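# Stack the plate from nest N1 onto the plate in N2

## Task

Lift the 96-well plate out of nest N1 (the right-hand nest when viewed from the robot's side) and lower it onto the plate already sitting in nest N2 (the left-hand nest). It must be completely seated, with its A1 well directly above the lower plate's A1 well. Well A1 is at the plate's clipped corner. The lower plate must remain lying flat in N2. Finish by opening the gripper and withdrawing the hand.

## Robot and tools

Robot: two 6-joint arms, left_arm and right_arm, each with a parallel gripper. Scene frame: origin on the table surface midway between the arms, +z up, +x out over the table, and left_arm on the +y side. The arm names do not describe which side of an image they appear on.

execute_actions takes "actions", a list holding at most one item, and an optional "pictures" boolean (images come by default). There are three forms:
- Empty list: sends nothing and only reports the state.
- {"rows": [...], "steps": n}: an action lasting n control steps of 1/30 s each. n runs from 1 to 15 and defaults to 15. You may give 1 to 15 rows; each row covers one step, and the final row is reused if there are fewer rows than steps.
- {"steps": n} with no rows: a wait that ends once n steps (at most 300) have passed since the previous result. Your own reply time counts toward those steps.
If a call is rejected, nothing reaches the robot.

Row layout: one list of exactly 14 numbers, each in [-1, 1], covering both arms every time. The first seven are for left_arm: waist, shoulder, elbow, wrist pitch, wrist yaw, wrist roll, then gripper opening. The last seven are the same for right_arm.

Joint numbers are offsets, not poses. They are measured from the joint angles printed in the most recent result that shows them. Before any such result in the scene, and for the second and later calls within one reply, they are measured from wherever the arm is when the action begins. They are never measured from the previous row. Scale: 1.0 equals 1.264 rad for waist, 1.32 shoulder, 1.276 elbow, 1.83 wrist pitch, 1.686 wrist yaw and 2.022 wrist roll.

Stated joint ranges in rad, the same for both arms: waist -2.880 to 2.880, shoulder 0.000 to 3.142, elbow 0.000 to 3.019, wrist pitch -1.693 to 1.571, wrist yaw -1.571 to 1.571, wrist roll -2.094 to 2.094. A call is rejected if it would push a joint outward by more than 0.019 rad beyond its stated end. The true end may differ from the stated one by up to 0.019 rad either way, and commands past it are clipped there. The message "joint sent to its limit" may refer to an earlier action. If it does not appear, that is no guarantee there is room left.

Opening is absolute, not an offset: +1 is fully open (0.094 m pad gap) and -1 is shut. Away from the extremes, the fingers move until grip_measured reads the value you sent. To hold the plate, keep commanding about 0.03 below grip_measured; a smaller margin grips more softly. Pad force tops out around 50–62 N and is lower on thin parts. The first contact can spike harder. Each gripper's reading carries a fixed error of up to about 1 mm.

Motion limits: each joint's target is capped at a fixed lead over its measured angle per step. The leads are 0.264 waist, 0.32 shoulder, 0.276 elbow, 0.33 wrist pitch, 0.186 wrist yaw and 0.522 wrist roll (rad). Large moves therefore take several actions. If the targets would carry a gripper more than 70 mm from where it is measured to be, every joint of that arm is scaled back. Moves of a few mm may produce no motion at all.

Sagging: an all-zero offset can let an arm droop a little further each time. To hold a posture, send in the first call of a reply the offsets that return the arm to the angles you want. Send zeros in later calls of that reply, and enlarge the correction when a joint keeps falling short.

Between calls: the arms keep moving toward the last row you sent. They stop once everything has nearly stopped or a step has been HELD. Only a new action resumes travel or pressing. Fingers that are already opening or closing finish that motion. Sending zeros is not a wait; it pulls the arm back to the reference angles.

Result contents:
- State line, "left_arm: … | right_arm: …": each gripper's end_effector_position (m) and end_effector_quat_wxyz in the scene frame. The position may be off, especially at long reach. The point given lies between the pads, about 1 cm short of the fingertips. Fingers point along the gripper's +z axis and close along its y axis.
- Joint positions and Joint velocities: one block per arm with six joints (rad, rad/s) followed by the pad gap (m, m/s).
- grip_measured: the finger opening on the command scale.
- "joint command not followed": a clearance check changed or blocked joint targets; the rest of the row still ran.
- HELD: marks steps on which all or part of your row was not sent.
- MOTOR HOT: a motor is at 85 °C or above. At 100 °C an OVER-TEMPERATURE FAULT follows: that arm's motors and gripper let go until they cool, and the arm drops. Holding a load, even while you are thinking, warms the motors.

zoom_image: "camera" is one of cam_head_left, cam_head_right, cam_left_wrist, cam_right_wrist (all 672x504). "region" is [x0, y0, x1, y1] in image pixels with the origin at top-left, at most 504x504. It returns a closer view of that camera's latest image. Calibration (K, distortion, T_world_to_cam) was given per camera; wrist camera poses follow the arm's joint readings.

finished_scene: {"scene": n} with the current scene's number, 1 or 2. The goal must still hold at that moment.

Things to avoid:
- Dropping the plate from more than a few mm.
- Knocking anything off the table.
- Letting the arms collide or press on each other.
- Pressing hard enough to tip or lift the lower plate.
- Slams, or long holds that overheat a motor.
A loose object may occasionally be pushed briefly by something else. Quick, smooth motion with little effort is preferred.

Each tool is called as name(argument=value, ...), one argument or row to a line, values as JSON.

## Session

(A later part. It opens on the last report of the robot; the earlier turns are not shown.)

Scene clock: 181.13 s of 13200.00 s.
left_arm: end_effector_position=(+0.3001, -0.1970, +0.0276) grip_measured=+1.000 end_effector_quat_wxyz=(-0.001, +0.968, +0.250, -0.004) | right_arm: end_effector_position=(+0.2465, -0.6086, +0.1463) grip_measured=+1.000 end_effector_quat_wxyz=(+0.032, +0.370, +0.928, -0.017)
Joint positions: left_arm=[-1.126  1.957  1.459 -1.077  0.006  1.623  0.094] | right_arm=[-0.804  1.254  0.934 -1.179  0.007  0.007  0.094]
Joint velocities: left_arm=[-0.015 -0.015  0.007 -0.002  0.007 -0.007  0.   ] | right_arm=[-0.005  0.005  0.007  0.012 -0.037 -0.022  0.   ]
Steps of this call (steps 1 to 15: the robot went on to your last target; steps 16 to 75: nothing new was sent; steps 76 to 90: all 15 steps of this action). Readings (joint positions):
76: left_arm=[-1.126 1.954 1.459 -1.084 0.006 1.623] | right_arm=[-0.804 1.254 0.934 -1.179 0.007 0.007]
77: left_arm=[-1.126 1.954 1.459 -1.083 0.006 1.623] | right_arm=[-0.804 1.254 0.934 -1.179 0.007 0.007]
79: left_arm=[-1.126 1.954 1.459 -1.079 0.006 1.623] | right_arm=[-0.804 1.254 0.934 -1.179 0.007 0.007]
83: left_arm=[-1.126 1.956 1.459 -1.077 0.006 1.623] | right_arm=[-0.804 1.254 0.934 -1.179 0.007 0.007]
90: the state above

execute_actions(
  actions=[
    {"rows":[[0,0.021,0,0,0,0,1,0,0,0,0,0,0,1]],"steps":10},
  ],
  pictures=false,
)

execute_actions(
  actions=[
    {"rows":[[0,0,0,0,0,0,0.95,0,0,0,0,0,0,1],[0,0,0,0,0,0,0.9,0,0,0,0,0,0,1],[0,0,0,0,0,0,0.85,0,0,0,0,0,0,1],[0,0,0,0,0,0,0.81,0,0,0,0,0,0,1],[0,0,0,0,0,0,0.78,0,0,0,0,0,0,1],[0,0,0,0,0,0,0.76,0,0,0,0,0,0,1],[0,0,0,0,0,0,0.74,0,0,0,0,0,0,1],[0,0,0,0,0,0,0.72,0,0,0,0,0,0,1],[0,0,0,0,0,0,0.7,0,0,0,0,0,0,1]]},
  ],
)

Scene clock: 186.30 s of 13200.00 s.
left_arm: end_effector_position=(+0.2998, -0.1964, +0.0241) grip_measured=+1.000 end_effector_quat_wxyz=(-0.004, +0.968, +0.250, -0.005) | right_arm: end_effector_position=(+0.2465, -0.6086, +0.1463) grip_measured=+1.000 end_effector_quat_wxyz=(+0.032, +0.370, +0.928, -0.017)
Joint positions: left_arm=[-1.126  1.963  1.459 -1.077  0.006  1.623  0.094] | right_arm=[-0.804  1.254  0.934 -1.179  0.007  0.007  0.094]
Joint velocities: left_arm=[-0.005 -0.005 -0.012 -0.002  0.051 -0.007  0.   ] | right_arm=[-0.005 -0.015 -0.002  0.002 -0.007 -0.007  0.   ]
Steps of this call (steps 1 to 15: the robot went on to your last target; steps 16 to 90: nothing new was sent; then 1.83 s passed at rest; steps 91 to 100: all 10 steps of this action). Readings (joint positions):
91: left_arm=[-1.126 1.957 1.459 -1.077 0.006 1.623] | right_arm=[-0.804 1.254 0.934 -1.179 0.007 0.007]
92: left_arm=[-1.126 1.957 1.459 -1.077 0.006 1.623] | right_arm=[-0.804 1.254 0.934 -1.179 0.007 0.007]
94: left_arm=[-1.126 1.959 1.459 -1.077 0.006 1.623] | right_arm=[-0.804 1.254 0.934 -1.179 0.007 0.007]
98: left_arm=[-1.126 1.962 1.459 -1.077 0.006 1.623] | right_arm=[-0.804 1.254 0.934 -1.179 0.007 0.007]
100: the state above

Scene clock: 186.80 s of 13200.00 s.
left_arm: end_effector_position=(+0.2998, -0.1964, +0.0241) grip_measured=+0.715 end_effector_quat_wxyz=(-0.004, +0.968, +0.250, -0.005) | right_arm: end_effector_position=(+0.2465, -0.6086, +0.1463) grip_measured=+1.000 end_effector_quat_wxyz=(+0.032, +0.370, +0.928, -0.017)
Joint positions: left_arm=[-1.126  1.963  1.459 -1.077  0.006  1.623  0.081] | right_arm=[-0.804  1.254  0.934 -1.179  0.007  0.007  0.094]
Joint velocities: left_arm=[ 0.005 -0.005 -0.017  0.007  0.051 -0.066 -0.001] | right_arm=[ 0.005 -0.015  0.002  0.002  0.007  0.022  0.   ]
Steps of this call (steps 1 to 15: all 15 steps of this action). Readings (joint positions):
1: left_arm=[-1.126 1.963 1.459 -1.077 0.006 1.623] | right_arm=[-0.804 1.254 0.934 -1.179 0.007 0.007]
2: left_arm=[-1.126 1.963 1.459 -1.077 0.006 1.623] | right_arm=[-0.804 1.254 0.934 -1.179 0.007 0.007]
4: left_arm=[-1.126 1.963 1.459 -1.077 0.006 1.623] | right_arm=[-0.804 1.254 0.934 -1.179 0.007 0.007]
8: left_arm=[-1.126 1.963 1.459 -1.077 0.006 1.623] | right_arm=[-0.804 1.254 0.934 -1.179 0.007 0.007]
15: the state above
camera_calibration (this result's frames):
cam_left_wrist: T_world_to_cam=[[-0.481903, 0.876222, 0.00215993, 0.316786], [0.715182, 0.391908, 0.578726, -0.147348], [0.506246, 0.280435, -0.815519, 0.0457142], [0, 0, 0, 1]] pos_world=[0.234898, -0.232647, 0.121871]
cam_right_wrist: T_world_to_cam=[[-0.679093, -0.734052, 0.000594787, -0.276328], [-0.625869, 0.579432, 0.522059, 0.43367], [-0.383564, 0.354154, -0.852909, 0.557412], [0, 0, 0, 1]] pos_world=[0.297571, -0.651532, 0.249184]

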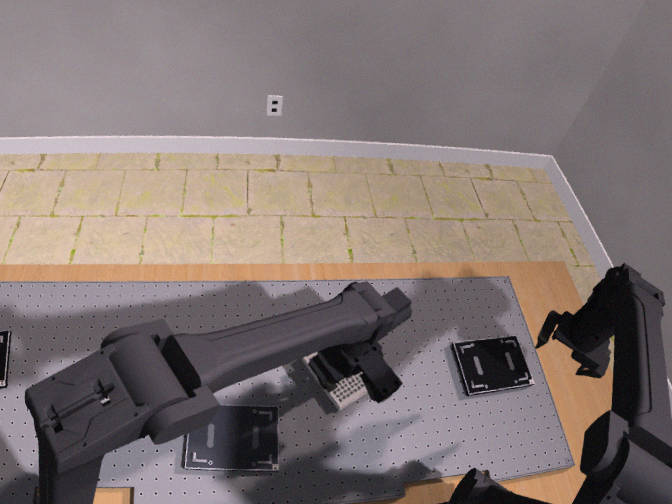

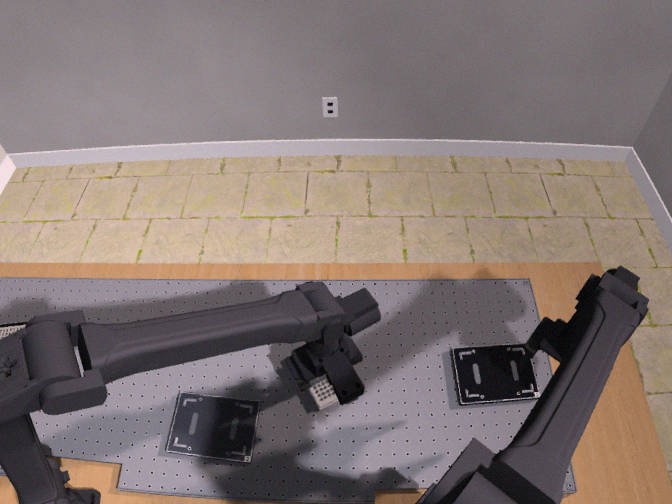

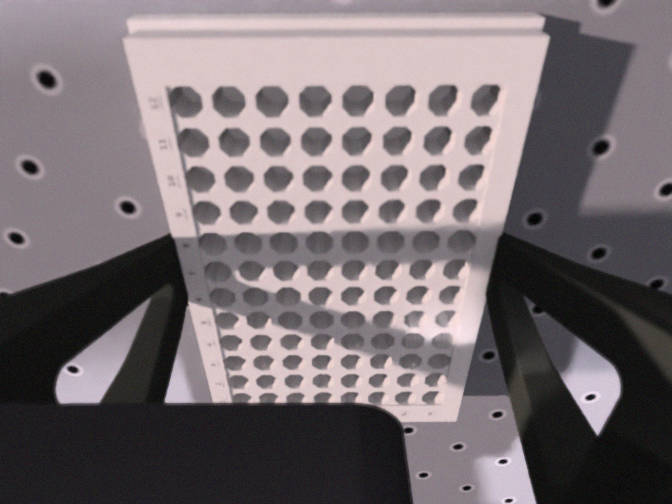

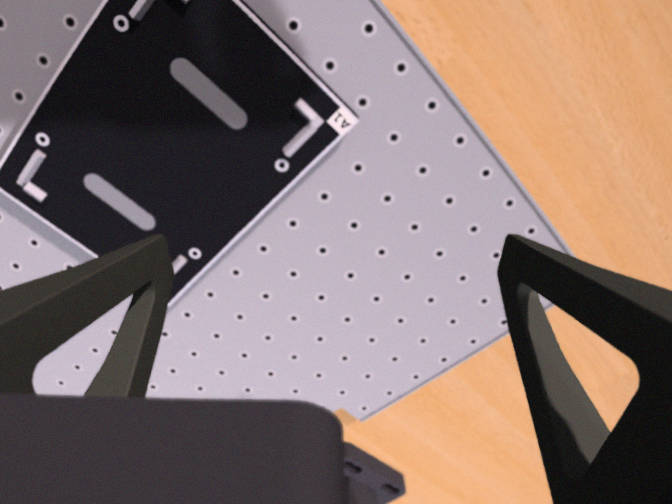

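execute_actions(
  actions=[
    {"rows":[[0,0,0,0,0,0,0.685,0,0,0,0,0,0,1],[0,-0.015,0,-0.005,0,0,0.685,0,0,0,0,0,0,1],[0,-0.03,0,-0.012,0,0,0.685,0,0,0,0,0,0,1],[0,-0.05,0,-0.025,0,0,0.685,0,0,0,0,0,0,1],[0,-0.075,-0.01,-0.035,0,0,0.685,0,0,0,0,0,0,1],[0,-0.1,-0.025,-0.045,0,0,0.685,0,0,0,0,0,0,1],[0,-0.13,-0.045,-0.053,0,0,0.685,0,0,0,0,0,0,1],[0,-0.16,-0.065,-0.06,0,0,0.685,0,0,0,0,0,0,1],[0,-0.19,-0.085,-0.067,0,0,0.685,0,0,0,0,0,0,1],[0,-0.22,-0.105,-0.074,0,0,0.685,0,0,0,0,0,0,1],[0,-0.25,-0.13,-0.08,0,0,0.685,0,0,0,0,0,0,1],[0,-0.28,-0.15,-0.087,0,0,0.685,0,0,0,0,0,0,1],[0,-0.31,-0.175,-0.094,0,0,0.685,0,0,0,0,0,0,1],[0,-0.34,-0.2,-0.101,0,0,0.685,0,0,0,0,0,0,1]]},
  ],
  pictures=false,
)

execute_actions(
  actions=[
    {"steps":20},
  ],
  pictures=false,
)

execute_actions(
  actions=[
    {"rows":[[0.03,0,0,0,0,-0.03,0.685,0,0,0,0,0,0,1],[0.07,0,0,0,0,-0.07,0.685,0,0,0,0,0,0,1],[0.12,0,0,0,0,-0.12,0.685,0,0,0,0,0,0,1],[0.18,0,0,0,0,-0.18,0.685,0,0,0,0,0,0,1],[0.24,0,0,0,0,-0.24,0.685,0,0,0,0,0,0,1],[0.3,0,0,0,0,-0.3,0.685,0,0,0,0,0,0,1],[0.4,0,0,0,0,-0.4,0.685,0,0,0,0,0,0,1],[0.5,0,0,0,0,-0.5,0.685,0,0,0,0,0,0,1],[0.6,0,0,0,0,-0.6,0.685,0,0,0,0,0,0,1],[0.7,0,0,0,0,-0.7,0.685,0,0,0,0,0,0,1],[0.8,0,0,0,0,-0.8,0.685,0,0,0,0,0,0,1],[0.9,0,0,0,0,-0.9,0.685,0,0,0,0,0,0,1]]},
  ],
  pictures=false,
)

execute_actions(
  actions=[
    {"steps":30},
  ],
  pictures=false,
)

Scene clock: 212.80 s of 13200.00 s.
left_arm: end_effector_position=(+0.2413, -0.1025, +0.1422) grip_measured=+0.706 end_effector_quat_wxyz=(+0.007, +0.968, +0.250, -0.001) | right_arm: end_effector_position=(+0.2465, -0.6086, +0.1463) grip_measured=+1.000 end_effector_quat_wxyz=(+0.032, +0.370, +0.928, -0.017)
Joint positions: left_arm=[-1.126  1.56   1.235 -1.234  0.006  1.623  0.08 ] | right_arm=[-0.804  1.254  0.934 -1.179  0.007  0.007  0.094]
Joint velocities: left_arm=[-0.015 -1.411 -0.564 -0.418 -0.022 -0.007 -0.   ] | right_arm=[ 0.005 -0.015  0.002 -0.017 -0.051 -0.007  0.   ]
Steps of this call (steps 1 to 15: the robot went on to your last target; steps 16 to 90: nothing new was sent; then 22.50 s passed at rest; steps 91 to 105: all 15 steps of this action). Readings (joint positions):
91: left_arm=[-1.126 1.963 1.459 -1.077 0.006 1.623] | right_arm=[-0.804 1.254 0.934 -1.179 0.007 0.007]
92: left_arm=[-1.126 1.963 1.459 -1.077 0.006 1.623] | right_arm=[-0.804 1.254 0.934 -1.179 0.007 0.007]
94: left_arm=[-1.126 1.959 1.459 -1.086 0.006 1.623] | right_arm=[-0.804 1.254 0.934 -1.179 0.007 0.007]
98: left_arm=[-1.126 1.886 1.410 -1.138 0.006 1.623] | right_arm=[-0.804 1.254 0.934 -1.179 0.007 0.007]
105: the state above

Scene clock: 213.47 s of 13200.00 s.
left_arm: end_effector_position=(+0.2315, -0.0867, +0.1501) grip_measured=+0.706 end_effector_quat_wxyz=(+0.003, +0.968, +0.250, -0.002) | right_arm: end_effector_position=(+0.2465, -0.6086, +0.1463) grip_measured=+1.000 end_effector_quat_wxyz=(+0.032, +0.370, +0.928, -0.017)
Joint positions: left_arm=[-1.126  1.512  1.201 -1.256  0.006  1.623  0.08 ] | right_arm=[-0.804  1.254  0.934 -1.179  0.007  0.007  0.094]
Joint velocities: left_arm=[-0.005 -0.015 -0.007 -0.012 -0.007  0.022 -0.001] | right_arm=[-0.015 -0.005  0.012  0.012 -0.095 -0.007  0.   ]
Steps of this call (steps 1 to 20: the robot went on to your last target). Readings (joint positions):
1: left_arm=[-1.126 1.518 1.221 -1.246 0.006 1.623] | right_arm=[-0.804 1.254 0.934 -1.179 0.007 0.007]
2: left_arm=[-1.126 1.488 1.215 -1.253 0.006 1.623] | right_arm=[-0.804 1.254 0.934 -1.179 0.007 0.007]
4: left_arm=[-1.126 1.460 1.215 -1.256 0.006 1.623] | right_arm=[-0.804 1.254 0.934 -1.179 0.007 0.007]
8: left_arm=[-1.126 1.479 1.214 -1.256 0.006 1.623] | right_arm=[-0.804 1.254 0.934 -1.179 0.007 0.007]
20: the state above

Scene clock: 213.97 s of 13200.00 s.
left_arm: end_effector_position=(+0.4081, +0.1270, +0.1501) grip_measured=+0.707 end_effector_quat_wxyz=(+0.003, +0.582, +0.813, -0.004) | right_arm: end_effector_position=(+0.2465, -0.6086, +0.1463) grip_measured=+1.000 end_effector_quat_wxyz=(+0.032, +0.370, +0.928, -0.017)
Joint positions: left_arm=[-0.471  1.512  1.201 -1.256  0.01   0.884  0.08 ] | right_arm=[-0.804  1.254  0.934 -1.179  0.007  0.007  0.094]
Joint velocities: left_arm=[ 1.763 -0.005  0.007 -0.012  0.007 -1.619  0.   ] | right_arm=[-0.005  0.005 -0.007 -0.002  0.007 -0.037  0.   ]
Steps of this call (steps 1 to 15: all 15 steps of this action). Readings (joint positions):
1: left_arm=[-1.123 1.512 1.201 -1.256 0.006 1.615] | right_arm=[-0.804 1.254 0.934 -1.179 0.007 0.007]
2: left_arm=[-1.116 1.512 1.201 -1.256 0.007 1.594] | right_arm=[-0.804 1.254 0.934 -1.179 0.007 0.007]
4: left_arm=[-1.071 1.512 1.201 -1.256 0.010 1.514] | right_arm=[-0.804 1.254 0.934 -1.179 0.007 0.007]
8: left_arm=[-0.884 1.512 1.201 -1.256 0.011 1.301] | right_arm=[-0.804 1.254 0.934 -1.179 0.007 0.007]
15: the state above

Scene clock: 214.97 s of 13200.00 s.
left_arm: end_effector_position=(+0.4336, +0.3296, +0.1501) grip_measured=+0.707 end_effector_quat_wxyz=(+0.002, -0.147, +0.989, -0.003) | right_arm: end_effector_position=(+0.2465, -0.6086, +0.1463) grip_measured=+1.000 end_effector_quat_wxyz=(+0.032, +0.370, +0.928, -0.017)
Joint positions: left_arm=[ 0.005  1.512  1.201 -1.256  0.005 -0.179  0.08 ] | right_arm=[-0.804  1.254  0.934 -1.179  0.007  0.007  0.094]
Joint velocities: left_arm=[-0.005 -0.015  0.012 -0.007  0.007  0.007  0.001] | right_arm=[-0.015  0.005 -0.007 -0.002 -0.022  0.007  0.   ]
Steps of this call (steps 1 to 30: the robot went on to your last target). Readings (joint positions):
1: left_arm=[-0.410 1.512 1.201 -1.256 0.010 0.824] | right_arm=[-0.804 1.254 0.934 -1.179 0.007 0.007]
2: left_arm=[-0.349 1.512 1.201 -1.256 0.010 0.764] | right_arm=[-0.804 1.254 0.934 -1.179 0.007 0.007]
4: left_arm=[-0.226 1.512 1.201 -1.256 0.010 0.645] | right_arm=[-0.804 1.254 0.934 -1.179 0.007 0.007]
8: left_arm=[0.004 1.512 1.201 -1.256 0.005 0.295] | right_arm=[-0.804 1.254 0.934 -1.179 0.007 0.007]
30: the state above

execute_actions(
  actions=[
    {"rows":[[0.04,0,0,0,0,-0.04,0.685,0,0,0,0,0,0,1],[0.09,0,0,0,0,-0.09,0.685,0,0,0,0,0,0,1],[0.14,0,0,0,0,-0.14,0.685,0,0,0,0,0,0,1],[0.19,0,0,0,0,-0.19,0.685,0,0,0,0,0,0,1],[0.24,0,0,0,0,-0.24,0.685,0,0,0,0,0,0,1],[0.29,0,0,0,0,-0.29,0.685,0,0,0,0,0,0,1],[0.33,0,0,0,0,-0.33,0.685,0,0,0,0,0,0,1],[0.37,0,0,0,0,-0.37,0.685,0,0,0,0,0,0,1],[0.4,0,0,0,0,-0.4,0.685,0,0,0,0,0,0,1],[0.425,0,0,0,0,-0.425,0.685,0,0,0,0,0,0,1],[0.444,0,0,0,0,-0.443,0.685,0,0,0,0,0,0,1]]},
  ],
  pictures=false,
)

execute_actions(
  actions=[
    {"steps":20},
  ],
  pictures=false,
)

execute_actions(
  actions=[
    {"rows":[[0,0.01,-0.012,0.013,0,0,0.685,0,0,0,0,0,0,1],[0,0.015,-0.024,0.026,0,0,0.685,0,0,0,0,0,0,1],[0,0.02,-0.036,0.039,0,0,0.685,0,0,0,0,0,0,1],[0,0.025,-0.048,0.052,0,0,0.685,0,0,0,0,0,0,1],[0,0.03,-0.06,0.065,0,0,0.685,0,0,0,0,0,0,1],[0,0.035,-0.072,0.078,0,0,0.685,0,0,0,0,0,0,1],[0,0.04,-0.084,0.091,0,0,0.685,0,0,0,0,0,0,1],[0,0.046,-0.096,0.104,0,0,0.685,0,0,0,0,0,0,1],[0,0.052,-0.108,0.117,0,0,0.685,0,0,0,0,0,0,1],[0,0.058,-0.121,0.13,0,0,0.685,0,0,0,0,0,0,1]]},
  ],
  pictures=false,
)

execute_actions(
  actions=[
    {"steps":15},
  ],
)

zoom_image(
  camera="cam_head_right",
  region=[0,280,120,390],
)

Scene clock: 228.03 s of 13200.00 s.
left_arm: end_effector_position=(+0.3273, +0.5676, +0.1501) grip_measured=+0.708 end_effector_quat_wxyz=(-0.002, +0.731, -0.683, +0.000) | right_arm: end_effector_position=(+0.2465, -0.6086, +0.1463) grip_measured=+1.000 end_effector_quat_wxyz=(+0.032, +0.370, +0.928, -0.017)
Joint positions: left_arm=[ 0.615  1.512  1.201 -1.256 -0.    -0.912  0.08 ] | right_arm=[-0.804  1.254  0.934 -1.179  0.007  0.007  0.094]
Joint velocities: left_arm=[ 0.62  -0.015 -0.002 -0.017  0.007 -1.004  0.001] | right_arm=[-0.005 -0.005 -0.007 -0.002 -0.022  0.007  0.   ]
Steps of this call (steps 1 to 15: the robot went on to your last target; steps 16 to 90: nothing new was sent; then 9.57 s passed at rest; steps 91 to 105: all 15 steps of this action). Readings (joint positions):
91: left_arm=[0.008 1.512 1.201 -1.256 0.006 -0.192] | right_arm=[-0.804 1.254 0.934 -1.179 0.007 0.007]
92: left_arm=[0.018 1.512 1.201 -1.256 0.007 -0.219] | right_arm=[-0.804 1.254 0.934 -1.179 0.007 0.007]
94: left_arm=[0.071 1.512 1.201 -1.256 0.010 -0.302] | right_arm=[-0.804 1.254 0.934 -1.179 0.007 0.007]
98: left_arm=[0.265 1.512 1.201 -1.256 0.010 -0.498] | right_arm=[-0.804 1.254 0.934 -1.179 0.007 0.007]
105: the state above

Scene clock: 228.70 s of 13200.00 s.
left_arm: end_effector_position=(+0.3434, +0.5484, +0.1501) grip_measured=+0.708 end_effector_quat_wxyz=(-0.002, +0.760, -0.649, +0.002) | right_arm: end_effector_position=(+0.2465, -0.6086, +0.1463) grip_measured=+1.000 end_effector_quat_wxyz=(+0.032, +0.370, +0.928, -0.017)
Joint positions: left_arm=[ 0.559  1.512  1.201 -1.256  0.004 -1.057  0.08 ] | right_arm=[-0.804  1.254  0.934 -1.179  0.007  0.007  0.094]
Joint velocities: left_arm=[-0.005 -0.005 -0.002 -0.002 -0.081  0.022  0.   ] | right_arm=[ 0.005 -0.024 -0.022 -0.007 -0.037  0.007  0.   ]
Steps of this call (steps 1 to 20: the robot went on to your last target). Readings (joint positions):
1: left_arm=[0.629 1.512 1.201 -1.256 -0.000 -0.942] | right_arm=[-0.804 1.254 0.934 -1.179 0.007 0.007]
2: left_arm=[0.631 1.512 1.201 -1.256 -0.000 -0.966] | right_arm=[-0.804 1.254 0.934 -1.179 0.007 0.007]
4: left_arm=[0.614 1.512 1.201 -1.256 -0.000 -1.000] | right_arm=[-0.804 1.254 0.934 -1.179 0.007 0.007]
8: left_arm=[0.567 1.512 1.201 -1.256 0.003 -1.035] | right_arm=[-0.804 1.254 0.934 -1.179 0.007 0.007]
20: the state above

Scene clock: 229.20 s of 13200.00 s.
left_arm: end_effector_position=(+0.3320, +0.5393, +0.0607) grip_measured=+0.708 end_effector_quat_wxyz=(+0.011, +0.760, -0.649, -0.000) | right_arm: end_effector_position=(+0.2465, -0.6086, +0.1463) grip_measured=+1.000 end_effector_quat_wxyz=(+0.032, +0.370, +0.928, -0.017)
Joint positions: left_arm=[ 0.559  1.593  1.039 -1.039  0.004 -1.057  0.08 ] | right_arm=[-0.804  1.254  0.934 -1.179  0.007  0.007  0.094]
Joint velocities: left_arm=[-0.005  0.063 -0.056  0.037 -0.037 -0.007 -0.   ] | right_arm=[ 0.005 -0.015 -0.012 -0.002  0.081 -0.11   0.   ]
Steps of this call (steps 1 to 15: all 15 steps of this action). Readings (joint positions):
1: left_arm=[0.559 1.512 1.200 -1.254 0.004 -1.057] | right_arm=[-0.804 1.254 0.934 -1.179 0.007 0.007]
2: left_arm=[0.559 1.512 1.195 -1.246 0.004 -1.057] | right_arm=[-0.804 1.254 0.934 -1.179 0.007 0.007]
4: left_arm=[0.559 1.512 1.174 -1.211 0.004 -1.057] | right_arm=[-0.804 1.254 0.934 -1.179 0.007 0.007]
8: left_arm=[0.559 1.531 1.112 -1.123 0.004 -1.057] | right_arm=[-0.804 1.254 0.934 -1.179 0.007 0.007]
15: the state above

Scene clock: 229.70 s of 13200.00 s.
left_arm: end_effector_position=(+0.3330, +0.5401, +0.0599) grip_measured=+0.708 end_effector_quat_wxyz=(+0.009, +0.760, -0.649, +0.000) | right_arm: end_effector_position=(+0.2465, -0.6086, +0.1463) grip_measured=+1.000 end_effector_quat_wxyz=(+0.032, +0.370, +0.928, -0.017)
Joint positions: left_arm=[ 0.559  1.594  1.038 -1.032  0.004 -1.057  0.08 ] | right_arm=[-0.804  1.254  0.934 -1.179  0.007  0.007  0.094]
Joint velocities: left_arm=[ 0.005  0.005 -0.007  0.002  0.007  0.037 -0.   ] | right_arm=[-0.005  0.015 -0.007  0.007 -0.081  0.007  0.   ]
Steps of this call (steps 1 to 15: the robot went on to your last target). Readings (joint positions):
1: left_arm=[0.559 1.594 1.038 -1.038 0.004 -1.057] | right_arm=[-0.804 1.254 0.934 -1.179 0.007 0.007]
2: left_arm=[0.559 1.594 1.038 -1.037 0.004 -1.057] | right_arm=[-0.804 1.254 0.934 -1.179 0.007 0.007]
4: left_arm=[0.559 1.594 1.038 -1.033 0.004 -1.057] | right_arm=[-0.804 1.254 0.934 -1.179 0.007 0.007]
8: left_arm=[0.559 1.594 1.038 -1.032 0.004 -1.057] | right_arm=[-0.804 1.254 0.934 -1.179 0.007 0.007]
15: the state above
All arms were judged still, so your last target was given up. Only a new action makes them travel on or press farther. Fingers that are still opening or closing keep moving.
camera_calibration (this result's frames):
cam_left_wrist: T_world_to_cam=[[0.987829, 0.15405, -0.0215048, -0.410621], [0.136585, -0.792946, 0.593786, 0.351186], [0.0744206, -0.589496, -0.804336, 0.464594], [0, 0, 0, 1]] pos_world=[0.323081, 0.615604, 0.15633]
cam_right_wrist: T_world_to_cam=[[-0.679093, -0.734052, 0.000594787, -0.276328], [-0.625869, 0.579432, 0.522059, 0.43367], [-0.383564, 0.354154, -0.852909, 0.557412], [0, 0, 0, 1]] pos_world=[0.297571, -0.651532, 0.249184]

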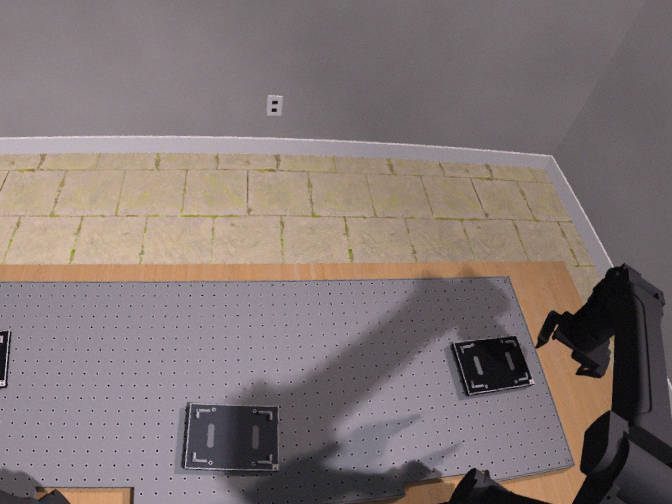

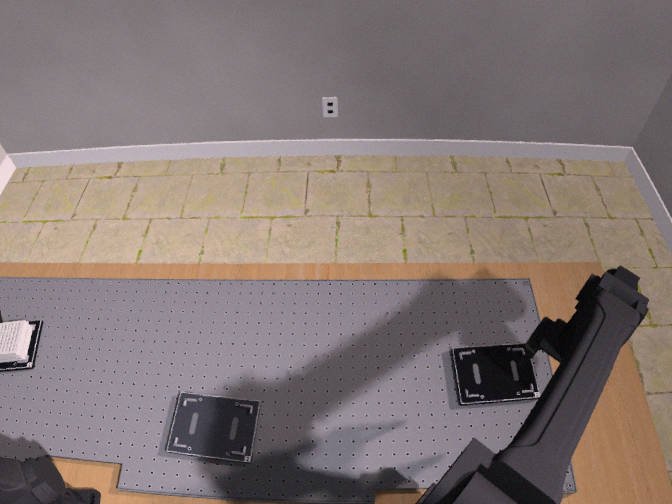

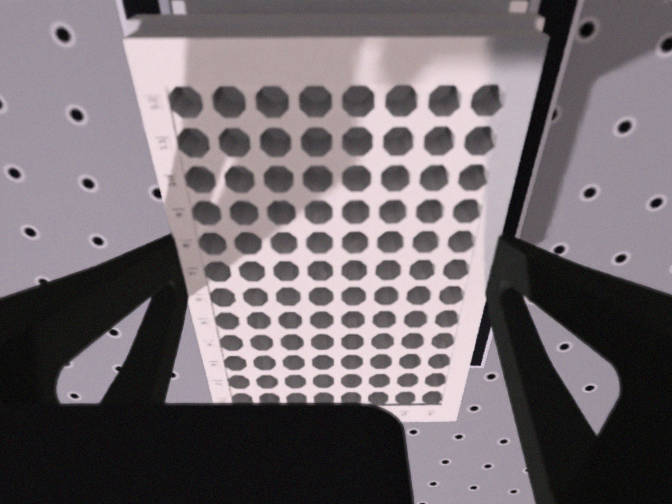

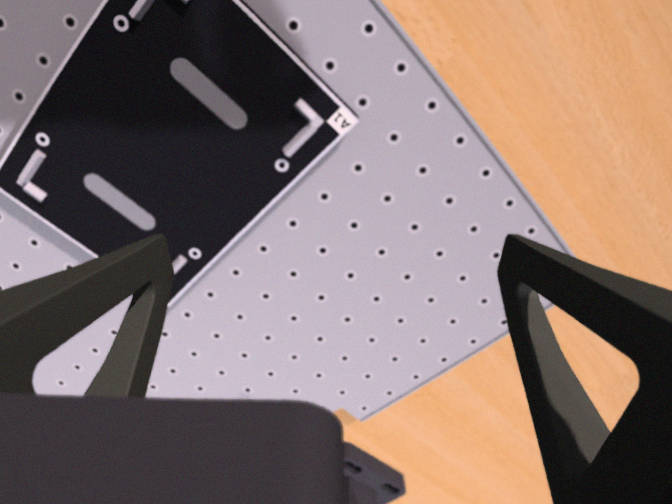

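Region (0, 280, 120, 390) of cam_head_right's 672x504 image, scaled by 4.200, with more detail than that image has; it fills the top 462 rows of this view, and the rest is white.

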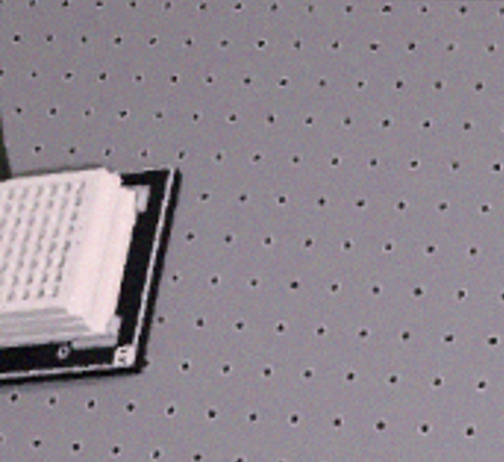

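execute_actions(
  actions=[
    {"rows":[[0,0,0,0.01,0,0,0.685,0,0,0,0,0,0,1],[0,0.008,0,0.02,0,0,0.685,0,0,0,0,0,0,1],[0,0.016,0,0.02,0,0,0.685,0,0,0,0,0,0,1],[0,0.023,0,0.02,0,0,0.685,0,0,0,0,0,0,1]]},
  ],
)

zoom_image(
  camera="cam_head_right",
  region=[0,305,60,380],
)

Scene clock: 236.90 s of 13200.00 s.
left_arm: end_effector_position=(+0.3362, +0.5426, +0.0530) grip_measured=+0.708 end_effector_quat_wxyz=(+0.007, +0.760, -0.649, +0.001) | right_arm: end_effector_position=(+0.2465, -0.6086, +0.1463) grip_measured=+1.000 end_effector_quat_wxyz=(+0.032, +0.370, +0.928, -0.017)
Joint positions: left_arm=[ 0.559  1.611  1.038 -1.01   0.004 -1.057  0.08 ] | right_arm=[-0.804  1.254  0.934 -1.179  0.007  0.007  0.094]
Joint velocities: left_arm=[-0.005  0.015 -0.002  0.002  0.007 -0.007  0.001] | right_arm=[-0.015  0.015  0.002  0.007 -0.081  0.022  0.   ]
Steps of this call (steps 1 to 90: nothing new was sent; then 3.70 s passed at rest; steps 91 to 105: all 15 steps of this action). Readings (joint positions):
91: left_arm=[0.559 1.594 1.038 -1.031 0.004 -1.057] | right_arm=[-0.804 1.254 0.934 -1.179 0.007 0.007]
92: left_arm=[0.559 1.594 1.038 -1.027 0.004 -1.057] | right_arm=[-0.804 1.254 0.934 -1.179 0.007 0.007]
94: left_arm=[0.559 1.596 1.038 -1.016 0.004 -1.057] | right_arm=[-0.804 1.254 0.934 -1.179 0.007 0.007]
98: left_arm=[0.559 1.606 1.038 -1.010 0.004 -1.057] | right_arm=[-0.804 1.254 0.934 -1.179 0.007 0.007]
105: the state above
camera_calibration (this result's frames):
cam_left_wrist: T_world_to_cam=[[0.987899, 0.154106, -0.017524, -0.414578], [0.134459, -0.794633, 0.592013, 0.358599], [0.0773073, -0.587205, -0.805738, 0.458136], [0, 0, 0, 1]] pos_world=[0.325927, 0.617863, 0.149577]
cam_right_wrist: T_world_to_cam=[[-0.679093, -0.734052, 0.000594787, -0.276328], [-0.625869, 0.579432, 0.522059, 0.43367], [-0.383564, 0.354154, -0.852909, 0.557412], [0, 0, 0, 1]] pos_world=[0.297571, -0.651532, 0.249184]

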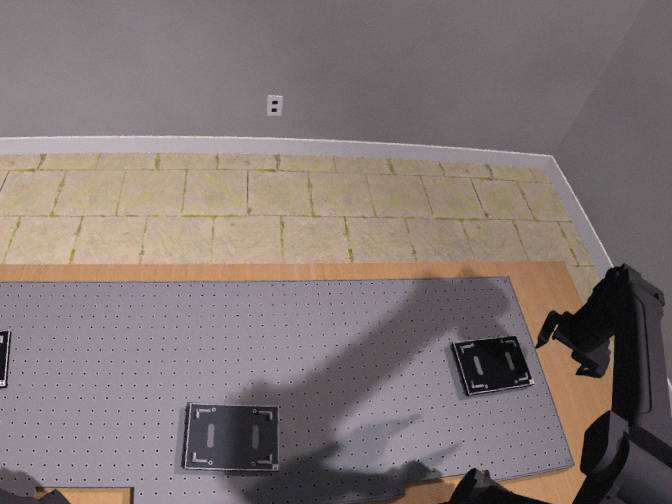

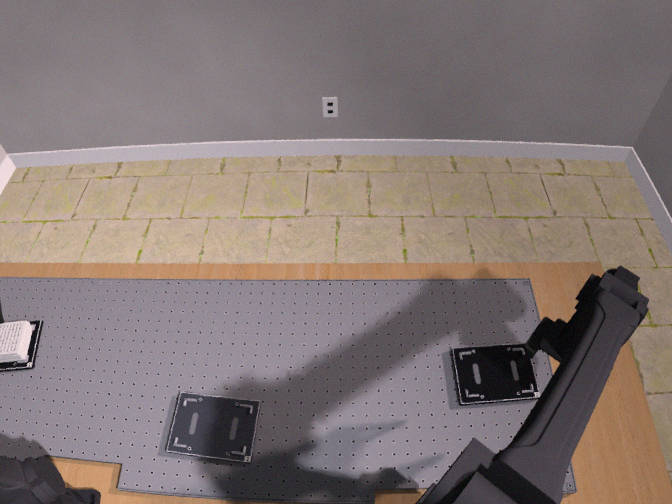

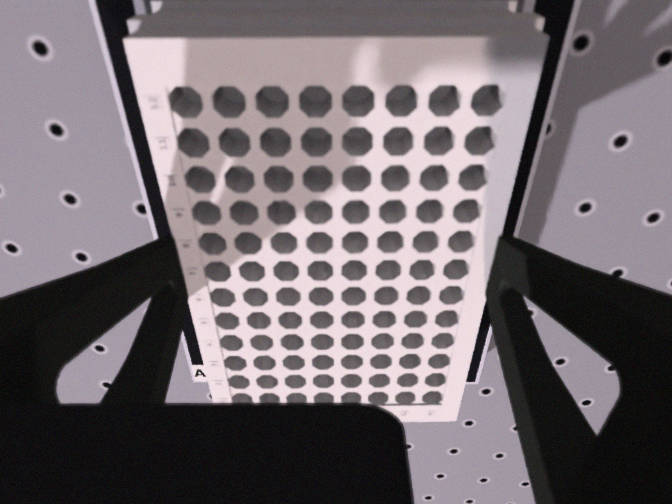

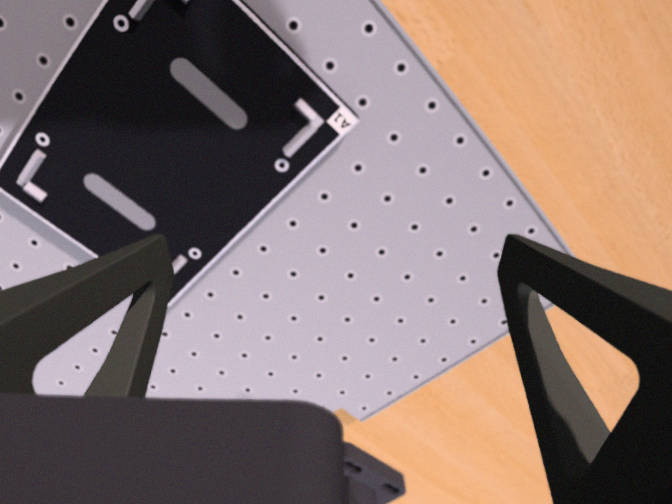

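Region (0, 305, 60, 380) of cam_head_right's 672x504 image, scaled by 6.720, with more detail than that image has; it fills the left 403 columns of this view, and the rest is white.

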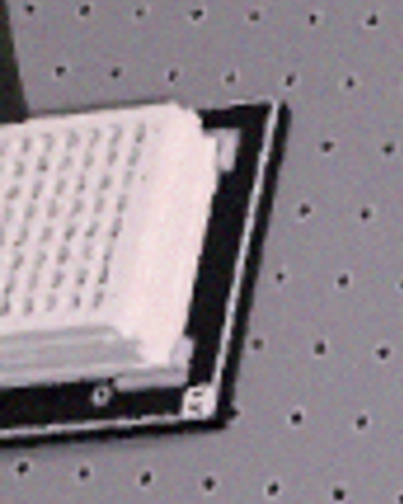

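execute_actions(
  actions=[
    {"rows":[[0,0.008,0,0.004,0,0,0.685,0,0,0,0,0,0,1],[0,0.014,0,0.008,0,0,0.685,0,0,0,0,0,0,1],[0,0.019,0,0.01,0,0,0.685,0,0,0,0,0,0,1],[0,0.024,0,0.01,0,0,0.685,0,0,0,0,0,0,1]]},
  ],
)

zoom_image(
  camera="cam_head_right",
  region=[0,305,60,380],
)

Scene clock: 246.97 s of 13200.00 s.
left_arm: end_effector_position=(+0.3366, +0.5428, +0.0490) grip_measured=+0.708 end_effector_quat_wxyz=(+0.009, +0.760, -0.649, +0.000) | right_arm: end_effector_position=(+0.2465, -0.6086, +0.1463) grip_measured=+1.000 end_effector_quat_wxyz=(+0.032, +0.370, +0.928, -0.017)
Joint positions: left_arm=[ 0.559  1.621  1.038 -1.005  0.004 -1.057  0.08 ] | right_arm=[-0.804  1.254  0.934 -1.179  0.007  0.007  0.094]
Joint velocities: left_arm=[-0.015  0.005 -0.007 -0.007 -0.081  0.081 -0.   ] | right_arm=[ 0.005 -0.015  0.012  0.002 -0.022 -0.022  0.   ]
Steps of this call (steps 1 to 15: the robot went on to your last target; steps 16 to 90: nothing new was sent; then 6.57 s passed at rest; steps 91 to 105: all 15 steps of this action). Readings (joint positions):
91: left_arm=[0.559 1.611 1.038 -1.010 0.004 -1.057] | right_arm=[-0.804 1.254 0.934 -1.179 0.007 0.007]
92: left_arm=[0.559 1.611 1.038 -1.010 0.004 -1.057] | right_arm=[-0.804 1.254 0.934 -1.179 0.007 0.007]
94: left_arm=[0.559 1.614 1.038 -1.009 0.004 -1.057] | right_arm=[-0.804 1.254 0.934 -1.179 0.007 0.007]
98: left_arm=[0.559 1.621 1.038 -1.006 0.004 -1.057] | right_arm=[-0.804 1.254 0.934 -1.179 0.007 0.007]
105: the state above
camera_calibration (this result's frames):
cam_left_wrist: T_world_to_cam=[[0.987827, 0.154045, -0.0216483, -0.414795], [0.136627, -0.792627, 0.594202, 0.35916], [0.0743749, -0.589926, -0.804024, 0.457393], [0, 0, 0, 1]] pos_world=[0.326656, 0.618405, 0.145362]
cam_right_wrist: T_world_to_cam=[[-0.679093, -0.734052, 0.000594787, -0.276328], [-0.625869, 0.579432, 0.522059, 0.43367], [-0.383564, 0.354154, -0.852909, 0.557412], [0, 0, 0, 1]] pos_world=[0.297571, -0.651532, 0.249184]

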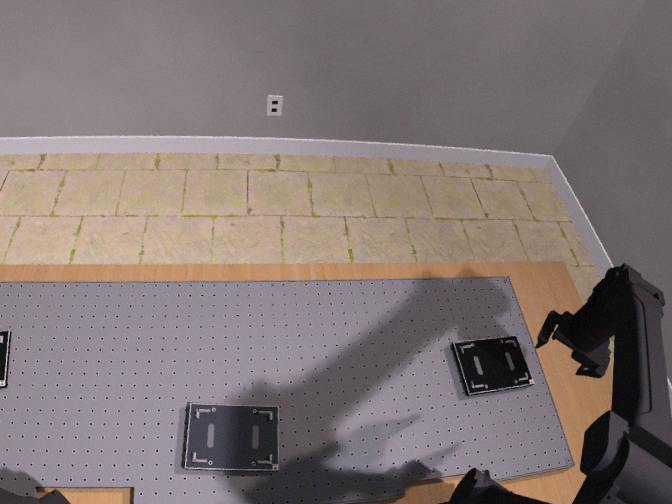

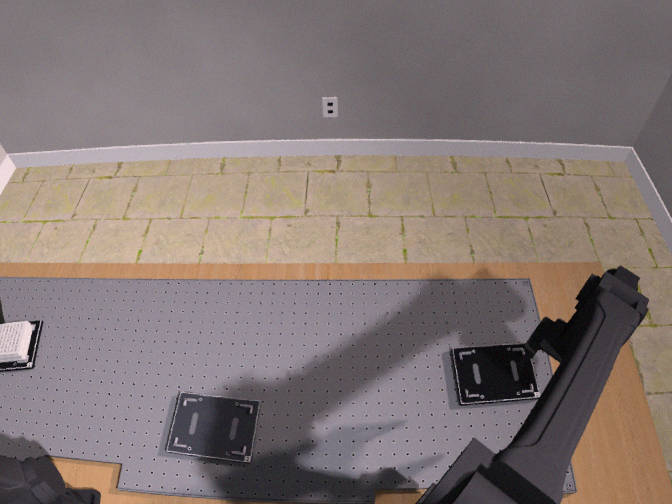

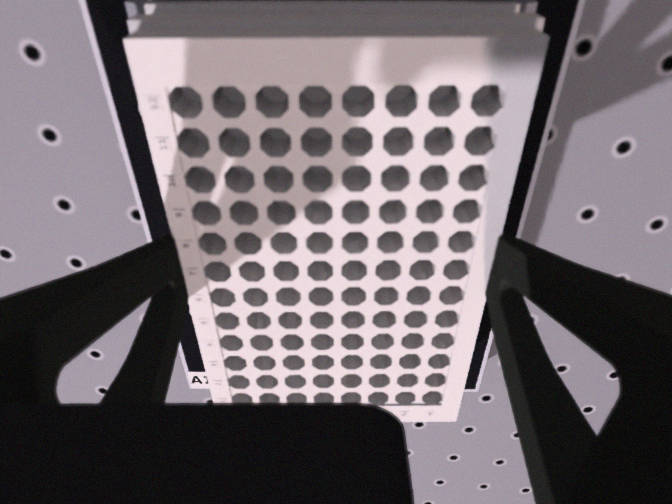

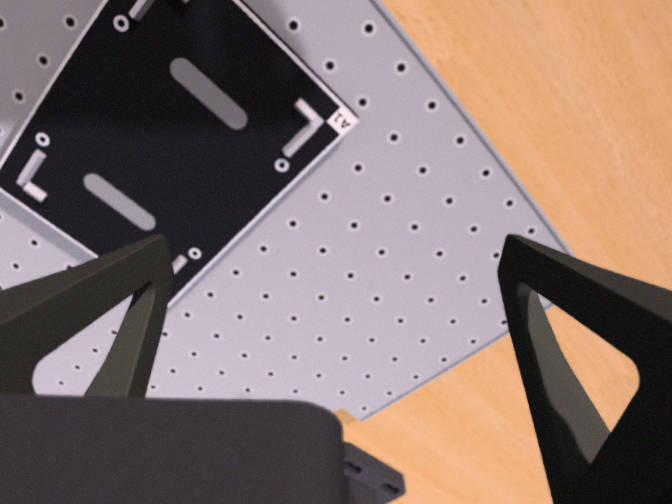

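Region (0, 305, 60, 380) of cam_head_right's 672x504 image, scaled by 6.720, with more detail than that image has; it fills the left 403 columns of this view, and the rest is white.

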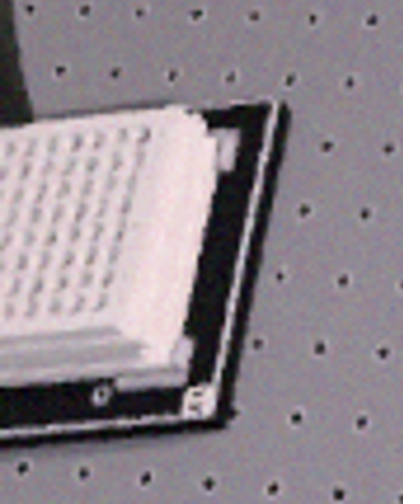

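zoom_image(
  camera="cam_left_wrist",
  region=[70,0,600,60],
)

zoom_image(
  camera="cam_left_wrist",
  region=[80,0,220,60],
)

zoom_image(
  camera="cam_left_wrist",
  region=[455,0,595,60],
)

Region (70, 0, 600, 60) is 530x60 pixels. A region can be at most 504 by 504 pixels.

Region (80, 0, 220, 60) of cam_left_wrist's 672x504 image, scaled by 3.600, with more detail than that image has; it fills the top 216 rows of this view, and the rest is white.

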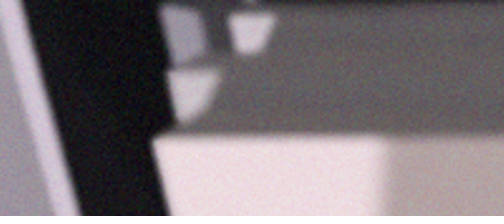

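Region (455, 0, 595, 60) of cam_left_wrist's 672x504 image, scaled by 3.600, with more detail than that image has; it fills the top 216 rows of this view, and the rest is white.

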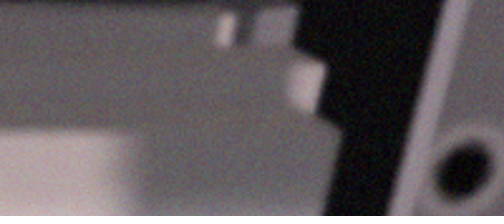

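execute_actions(
  actions=[
    {"rows":[[0,-0.008,0,0,0,0,0.685,0,0,0,0,0,0,1],[0,-0.008,0,0,0,0,0.685,0,0,0,0,0,0,1],[0.005,-0.008,0,0,0,0,0.685,0,0,0,0,0,0,1],[0.009,-0.008,0,0,0,0,0.685,0,0,0,0,0,0,1],[0.009,-0.008,0,0,0,0,0.685,0,0,0,0,0,0,1],[0.009,-0.008,0,0,0,0,0.685,0,0,0,0,0,0,1],[0.009,-0.008,0,0,0,0,0.685,0,0,0,0,0,0,1],[0.009,0.005,0,0,0,0,0.685,0,0,0,0,0,0,1],[0.009,0.014,0,0,0,0,0.685,0,0,0,0,0,0,1],[0.009,0.02,0,0,0,0,0.685,0,0,0,0,0,0,1]]},
  ],
)

Scene clock: 257.57 s of 13200.00 s.
left_arm: end_effector_position=(+0.3365, +0.5430, +0.0493) grip_measured=+0.708 end_effector_quat_wxyz=(+0.009, +0.761, -0.649, +0.000) | right_arm: end_effector_position=(+0.2465, -0.6086, +0.1463) grip_measured=+1.000 end_effector_quat_wxyz=(+0.032, +0.370, +0.928, -0.017)
Joint positions: left_arm=[ 0.559  1.621  1.038 -1.005  0.004 -1.057  0.08 ] | right_arm=[-0.804  1.254  0.934 -1.179  0.007  0.007  0.094]
Joint velocities: left_arm=[-0.005 -0.005 -0.012 -0.012 -0.007 -0.037 -0.   ] | right_arm=[-0.015 -0.015  0.017 -0.012  0.037 -0.007  0.   ]
Steps of this call (steps 1 to 15: the robot went on to your last target; steps 16 to 90: nothing new was sent; then 7.10 s passed at rest; steps 91 to 105: all 15 steps of this action). Readings (joint positions):
91: left_arm=[0.559 1.621 1.038 -1.005 0.004 -1.057] | right_arm=[-0.804 1.254 0.934 -1.179 0.007 0.007]
92: left_arm=[0.559 1.620 1.038 -1.005 0.004 -1.057] | right_arm=[-0.804 1.254 0.934 -1.179 0.007 0.007]
94: left_arm=[0.559 1.620 1.038 -1.005 0.004 -1.057] | right_arm=[-0.804 1.254 0.934 -1.179 0.007 0.007]
98: left_arm=[0.559 1.620 1.038 -1.005 0.004 -1.057] | right_arm=[-0.804 1.254 0.934 -1.179 0.007 0.007]
105: the state above
camera_calibration (this result's frames):
cam_left_wrist: T_world_to_cam=[[0.987781, 0.154432, -0.0209849, -0.414991], [0.136574, -0.792856, 0.593908, 0.359273], [0.0750804, -0.589516, -0.80426, 0.457292], [0, 0, 0, 1]] pos_world=[0.326519, 0.618521, 0.145698]
cam_right_wrist: T_world_to_cam=[[-0.679093, -0.734052, 0.000594787, -0.276328], [-0.625869, 0.579432, 0.522059, 0.43367], [-0.383564, 0.354154, -0.852909, 0.557412], [0, 0, 0, 1]] pos_world=[0.297571, -0.651532, 0.249184]

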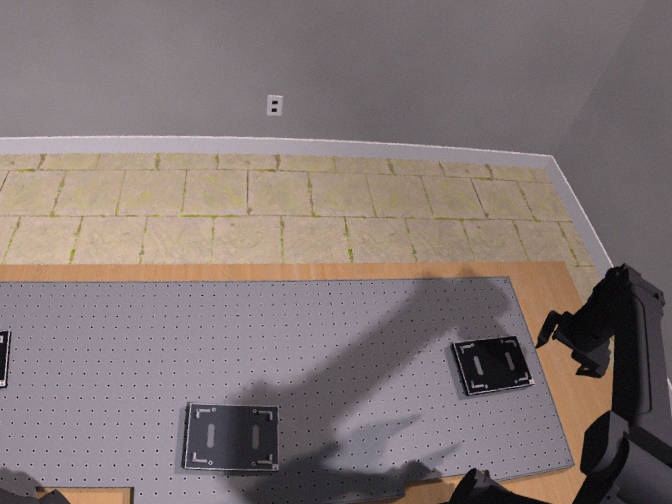

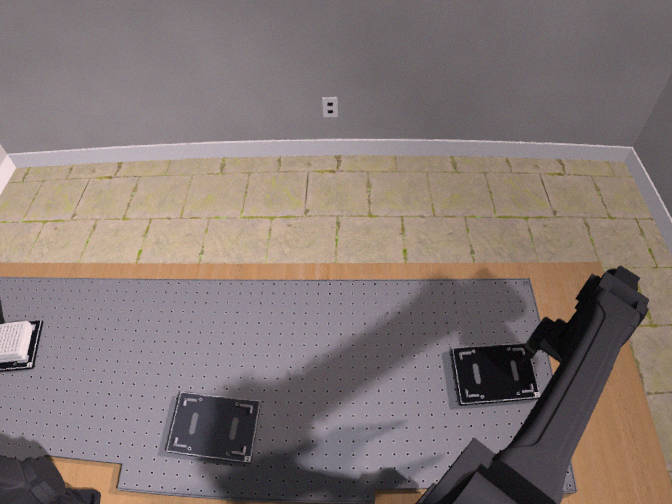

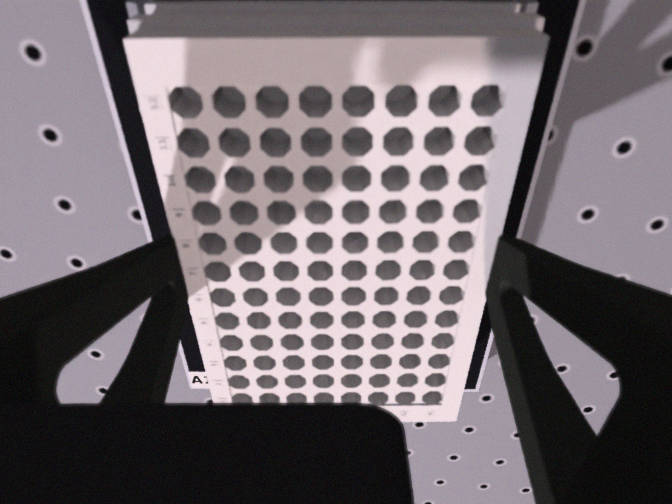

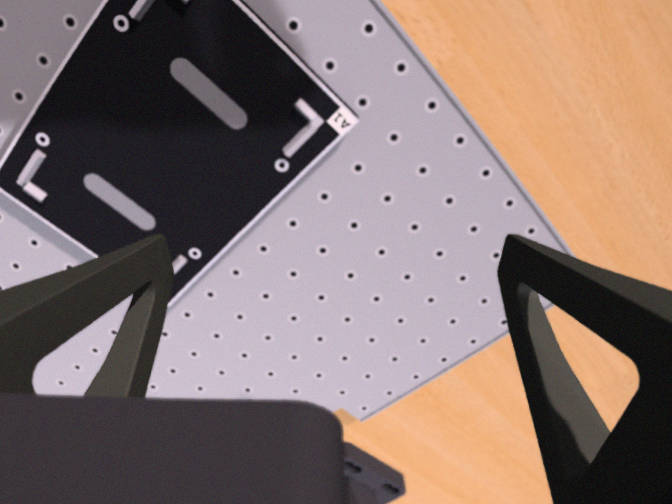

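Slide with more waist, light load.

execute_actions(
  actions=[
    {"rows":[[0.012,-0.006,0,0,0,0,0.685,0,0,0,0,0,0,1]],"steps":10},
  ],
  pictures=false,
)

execute_actions(
  actions=[
    {"rows":[[0,0.022,0,0,0,0,0.685,0,0,0,0,0,0,1]],"steps":12},
  ],
)

Scene clock: 261.63 s of 13200.00 s.
left_arm: end_effector_position=(+0.3365, +0.5431, +0.0493) grip_measured=+0.708 end_effector_quat_wxyz=(+0.009, +0.761, -0.649, +0.001) | right_arm: end_effector_position=(+0.2465, -0.6086, +0.1463) grip_measured=+1.000 end_effector_quat_wxyz=(+0.032, +0.370, +0.928, -0.017)
Joint positions: left_arm=[ 0.561  1.621  1.038 -1.005  0.006 -1.057  0.08 ] | right_arm=[-0.804  1.254  0.934 -1.179  0.007  0.007  0.094]
Joint velocities: left_arm=[-0.005 -0.015 -0.012  0.007  0.007 -0.11  -0.002] | right_arm=[ 0.005 -0.005  0.007 -0.017 -0.037  0.007  0.   ]
Steps of this call (steps 1 to 15: the robot went on to your last target; steps 16 to 90: nothing new was sent; then 0.73 s passed at rest; steps 91 to 100: all 10 steps of this action). Readings (joint positions):
91: left_arm=[0.560 1.621 1.038 -1.005 0.005 -1.057] | right_arm=[-0.804 1.254 0.934 -1.179 0.007 0.007]
92: left_arm=[0.560 1.621 1.038 -1.005 0.005 -1.057] | right_arm=[-0.804 1.254 0.934 -1.179 0.007 0.007]
94: left_arm=[0.561 1.621 1.038 -1.005 0.006 -1.057] | right_arm=[-0.804 1.254 0.934 -1.179 0.007 0.007]
98: left_arm=[0.561 1.621 1.038 -1.005 0.006 -1.057] | right_arm=[-0.804 1.254 0.934 -1.179 0.007 0.007]
100: the state above

Scene clock: 262.03 s of 13200.00 s.
left_arm: end_effector_position=(+0.3365, +0.5430, +0.0492) grip_measured=+0.708 end_effector_quat_wxyz=(+0.009, +0.761, -0.649, +0.002) | right_arm: end_effector_position=(+0.2465, -0.6086, +0.1463) grip_measured=+1.000 end_effector_quat_wxyz=(+0.032, +0.370, +0.928, -0.017)
Joint positions: left_arm=[ 0.561  1.621  1.038 -1.005  0.007 -1.057  0.08 ] | right_arm=[-0.804  1.254  0.934 -1.179  0.007  0.007  0.094]
Joint velocities: left_arm=[ 0.005 -0.005 -0.002 -0.007  0.007 -0.066 -0.001] | right_arm=[-0.005 -0.005  0.002  0.007 -0.066 -0.066  0.   ]
Steps of this call (steps 1 to 12: all 12 steps of this action). Readings (joint positions):
1: left_arm=[0.561 1.621 1.038 -1.005 0.007 -1.057] | right_arm=[-0.804 1.254 0.934 -1.179 0.007 0.007]
2: left_arm=[0.561 1.621 1.038 -1.005 0.007 -1.057] | right_arm=[-0.804 1.254 0.934 -1.179 0.007 0.007]
4: left_arm=[0.561 1.621 1.038 -1.005 0.007 -1.057] | right_arm=[-0.804 1.254 0.934 -1.179 0.007 0.007]
8: left_arm=[0.561 1.621 1.038 -1.005 0.007 -1.057] | right_arm=[-0.804 1.254 0.934 -1.179 0.007 0.007]
12: the state above
camera_calibration (this result's frames):
cam_left_wrist: T_world_to_cam=[[0.987624, 0.155561, -0.0199993, -0.415564], [0.136707, -0.791309, 0.595937, 0.358384], [0.0768787, -0.591296, -0.802782, 0.457463], [0, 0, 0, 1]] pos_world=[0.326259, 0.618734, 0.145358]
cam_right_wrist: T_world_to_cam=[[-0.679093, -0.734052, 0.000594787, -0.276328], [-0.625869, 0.579432, 0.522059, 0.43367], [-0.383564, 0.354154, -0.852909, 0.557412], [0, 0, 0, 1]] pos_world=[0.297571, -0.651532, 0.249184]

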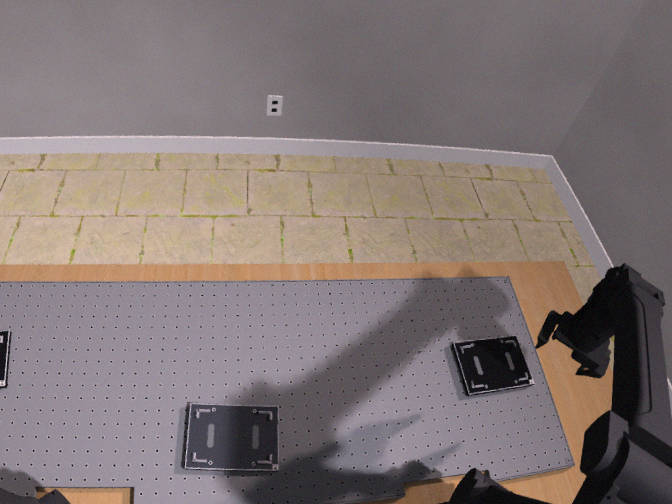

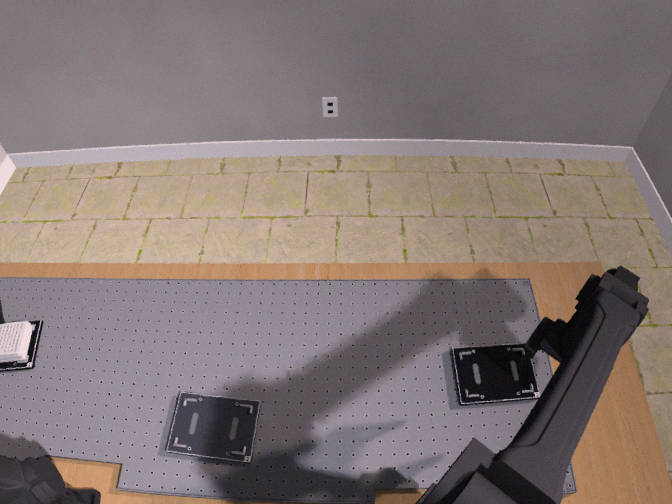

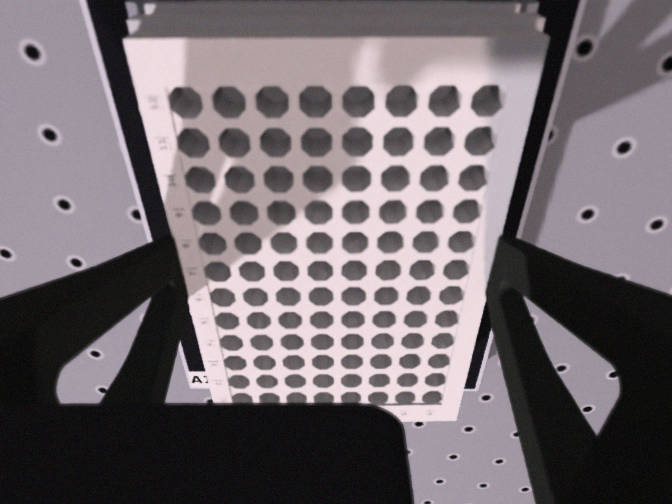

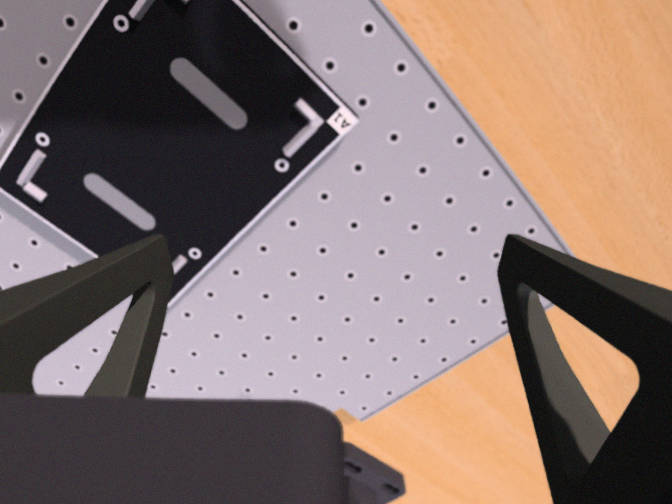

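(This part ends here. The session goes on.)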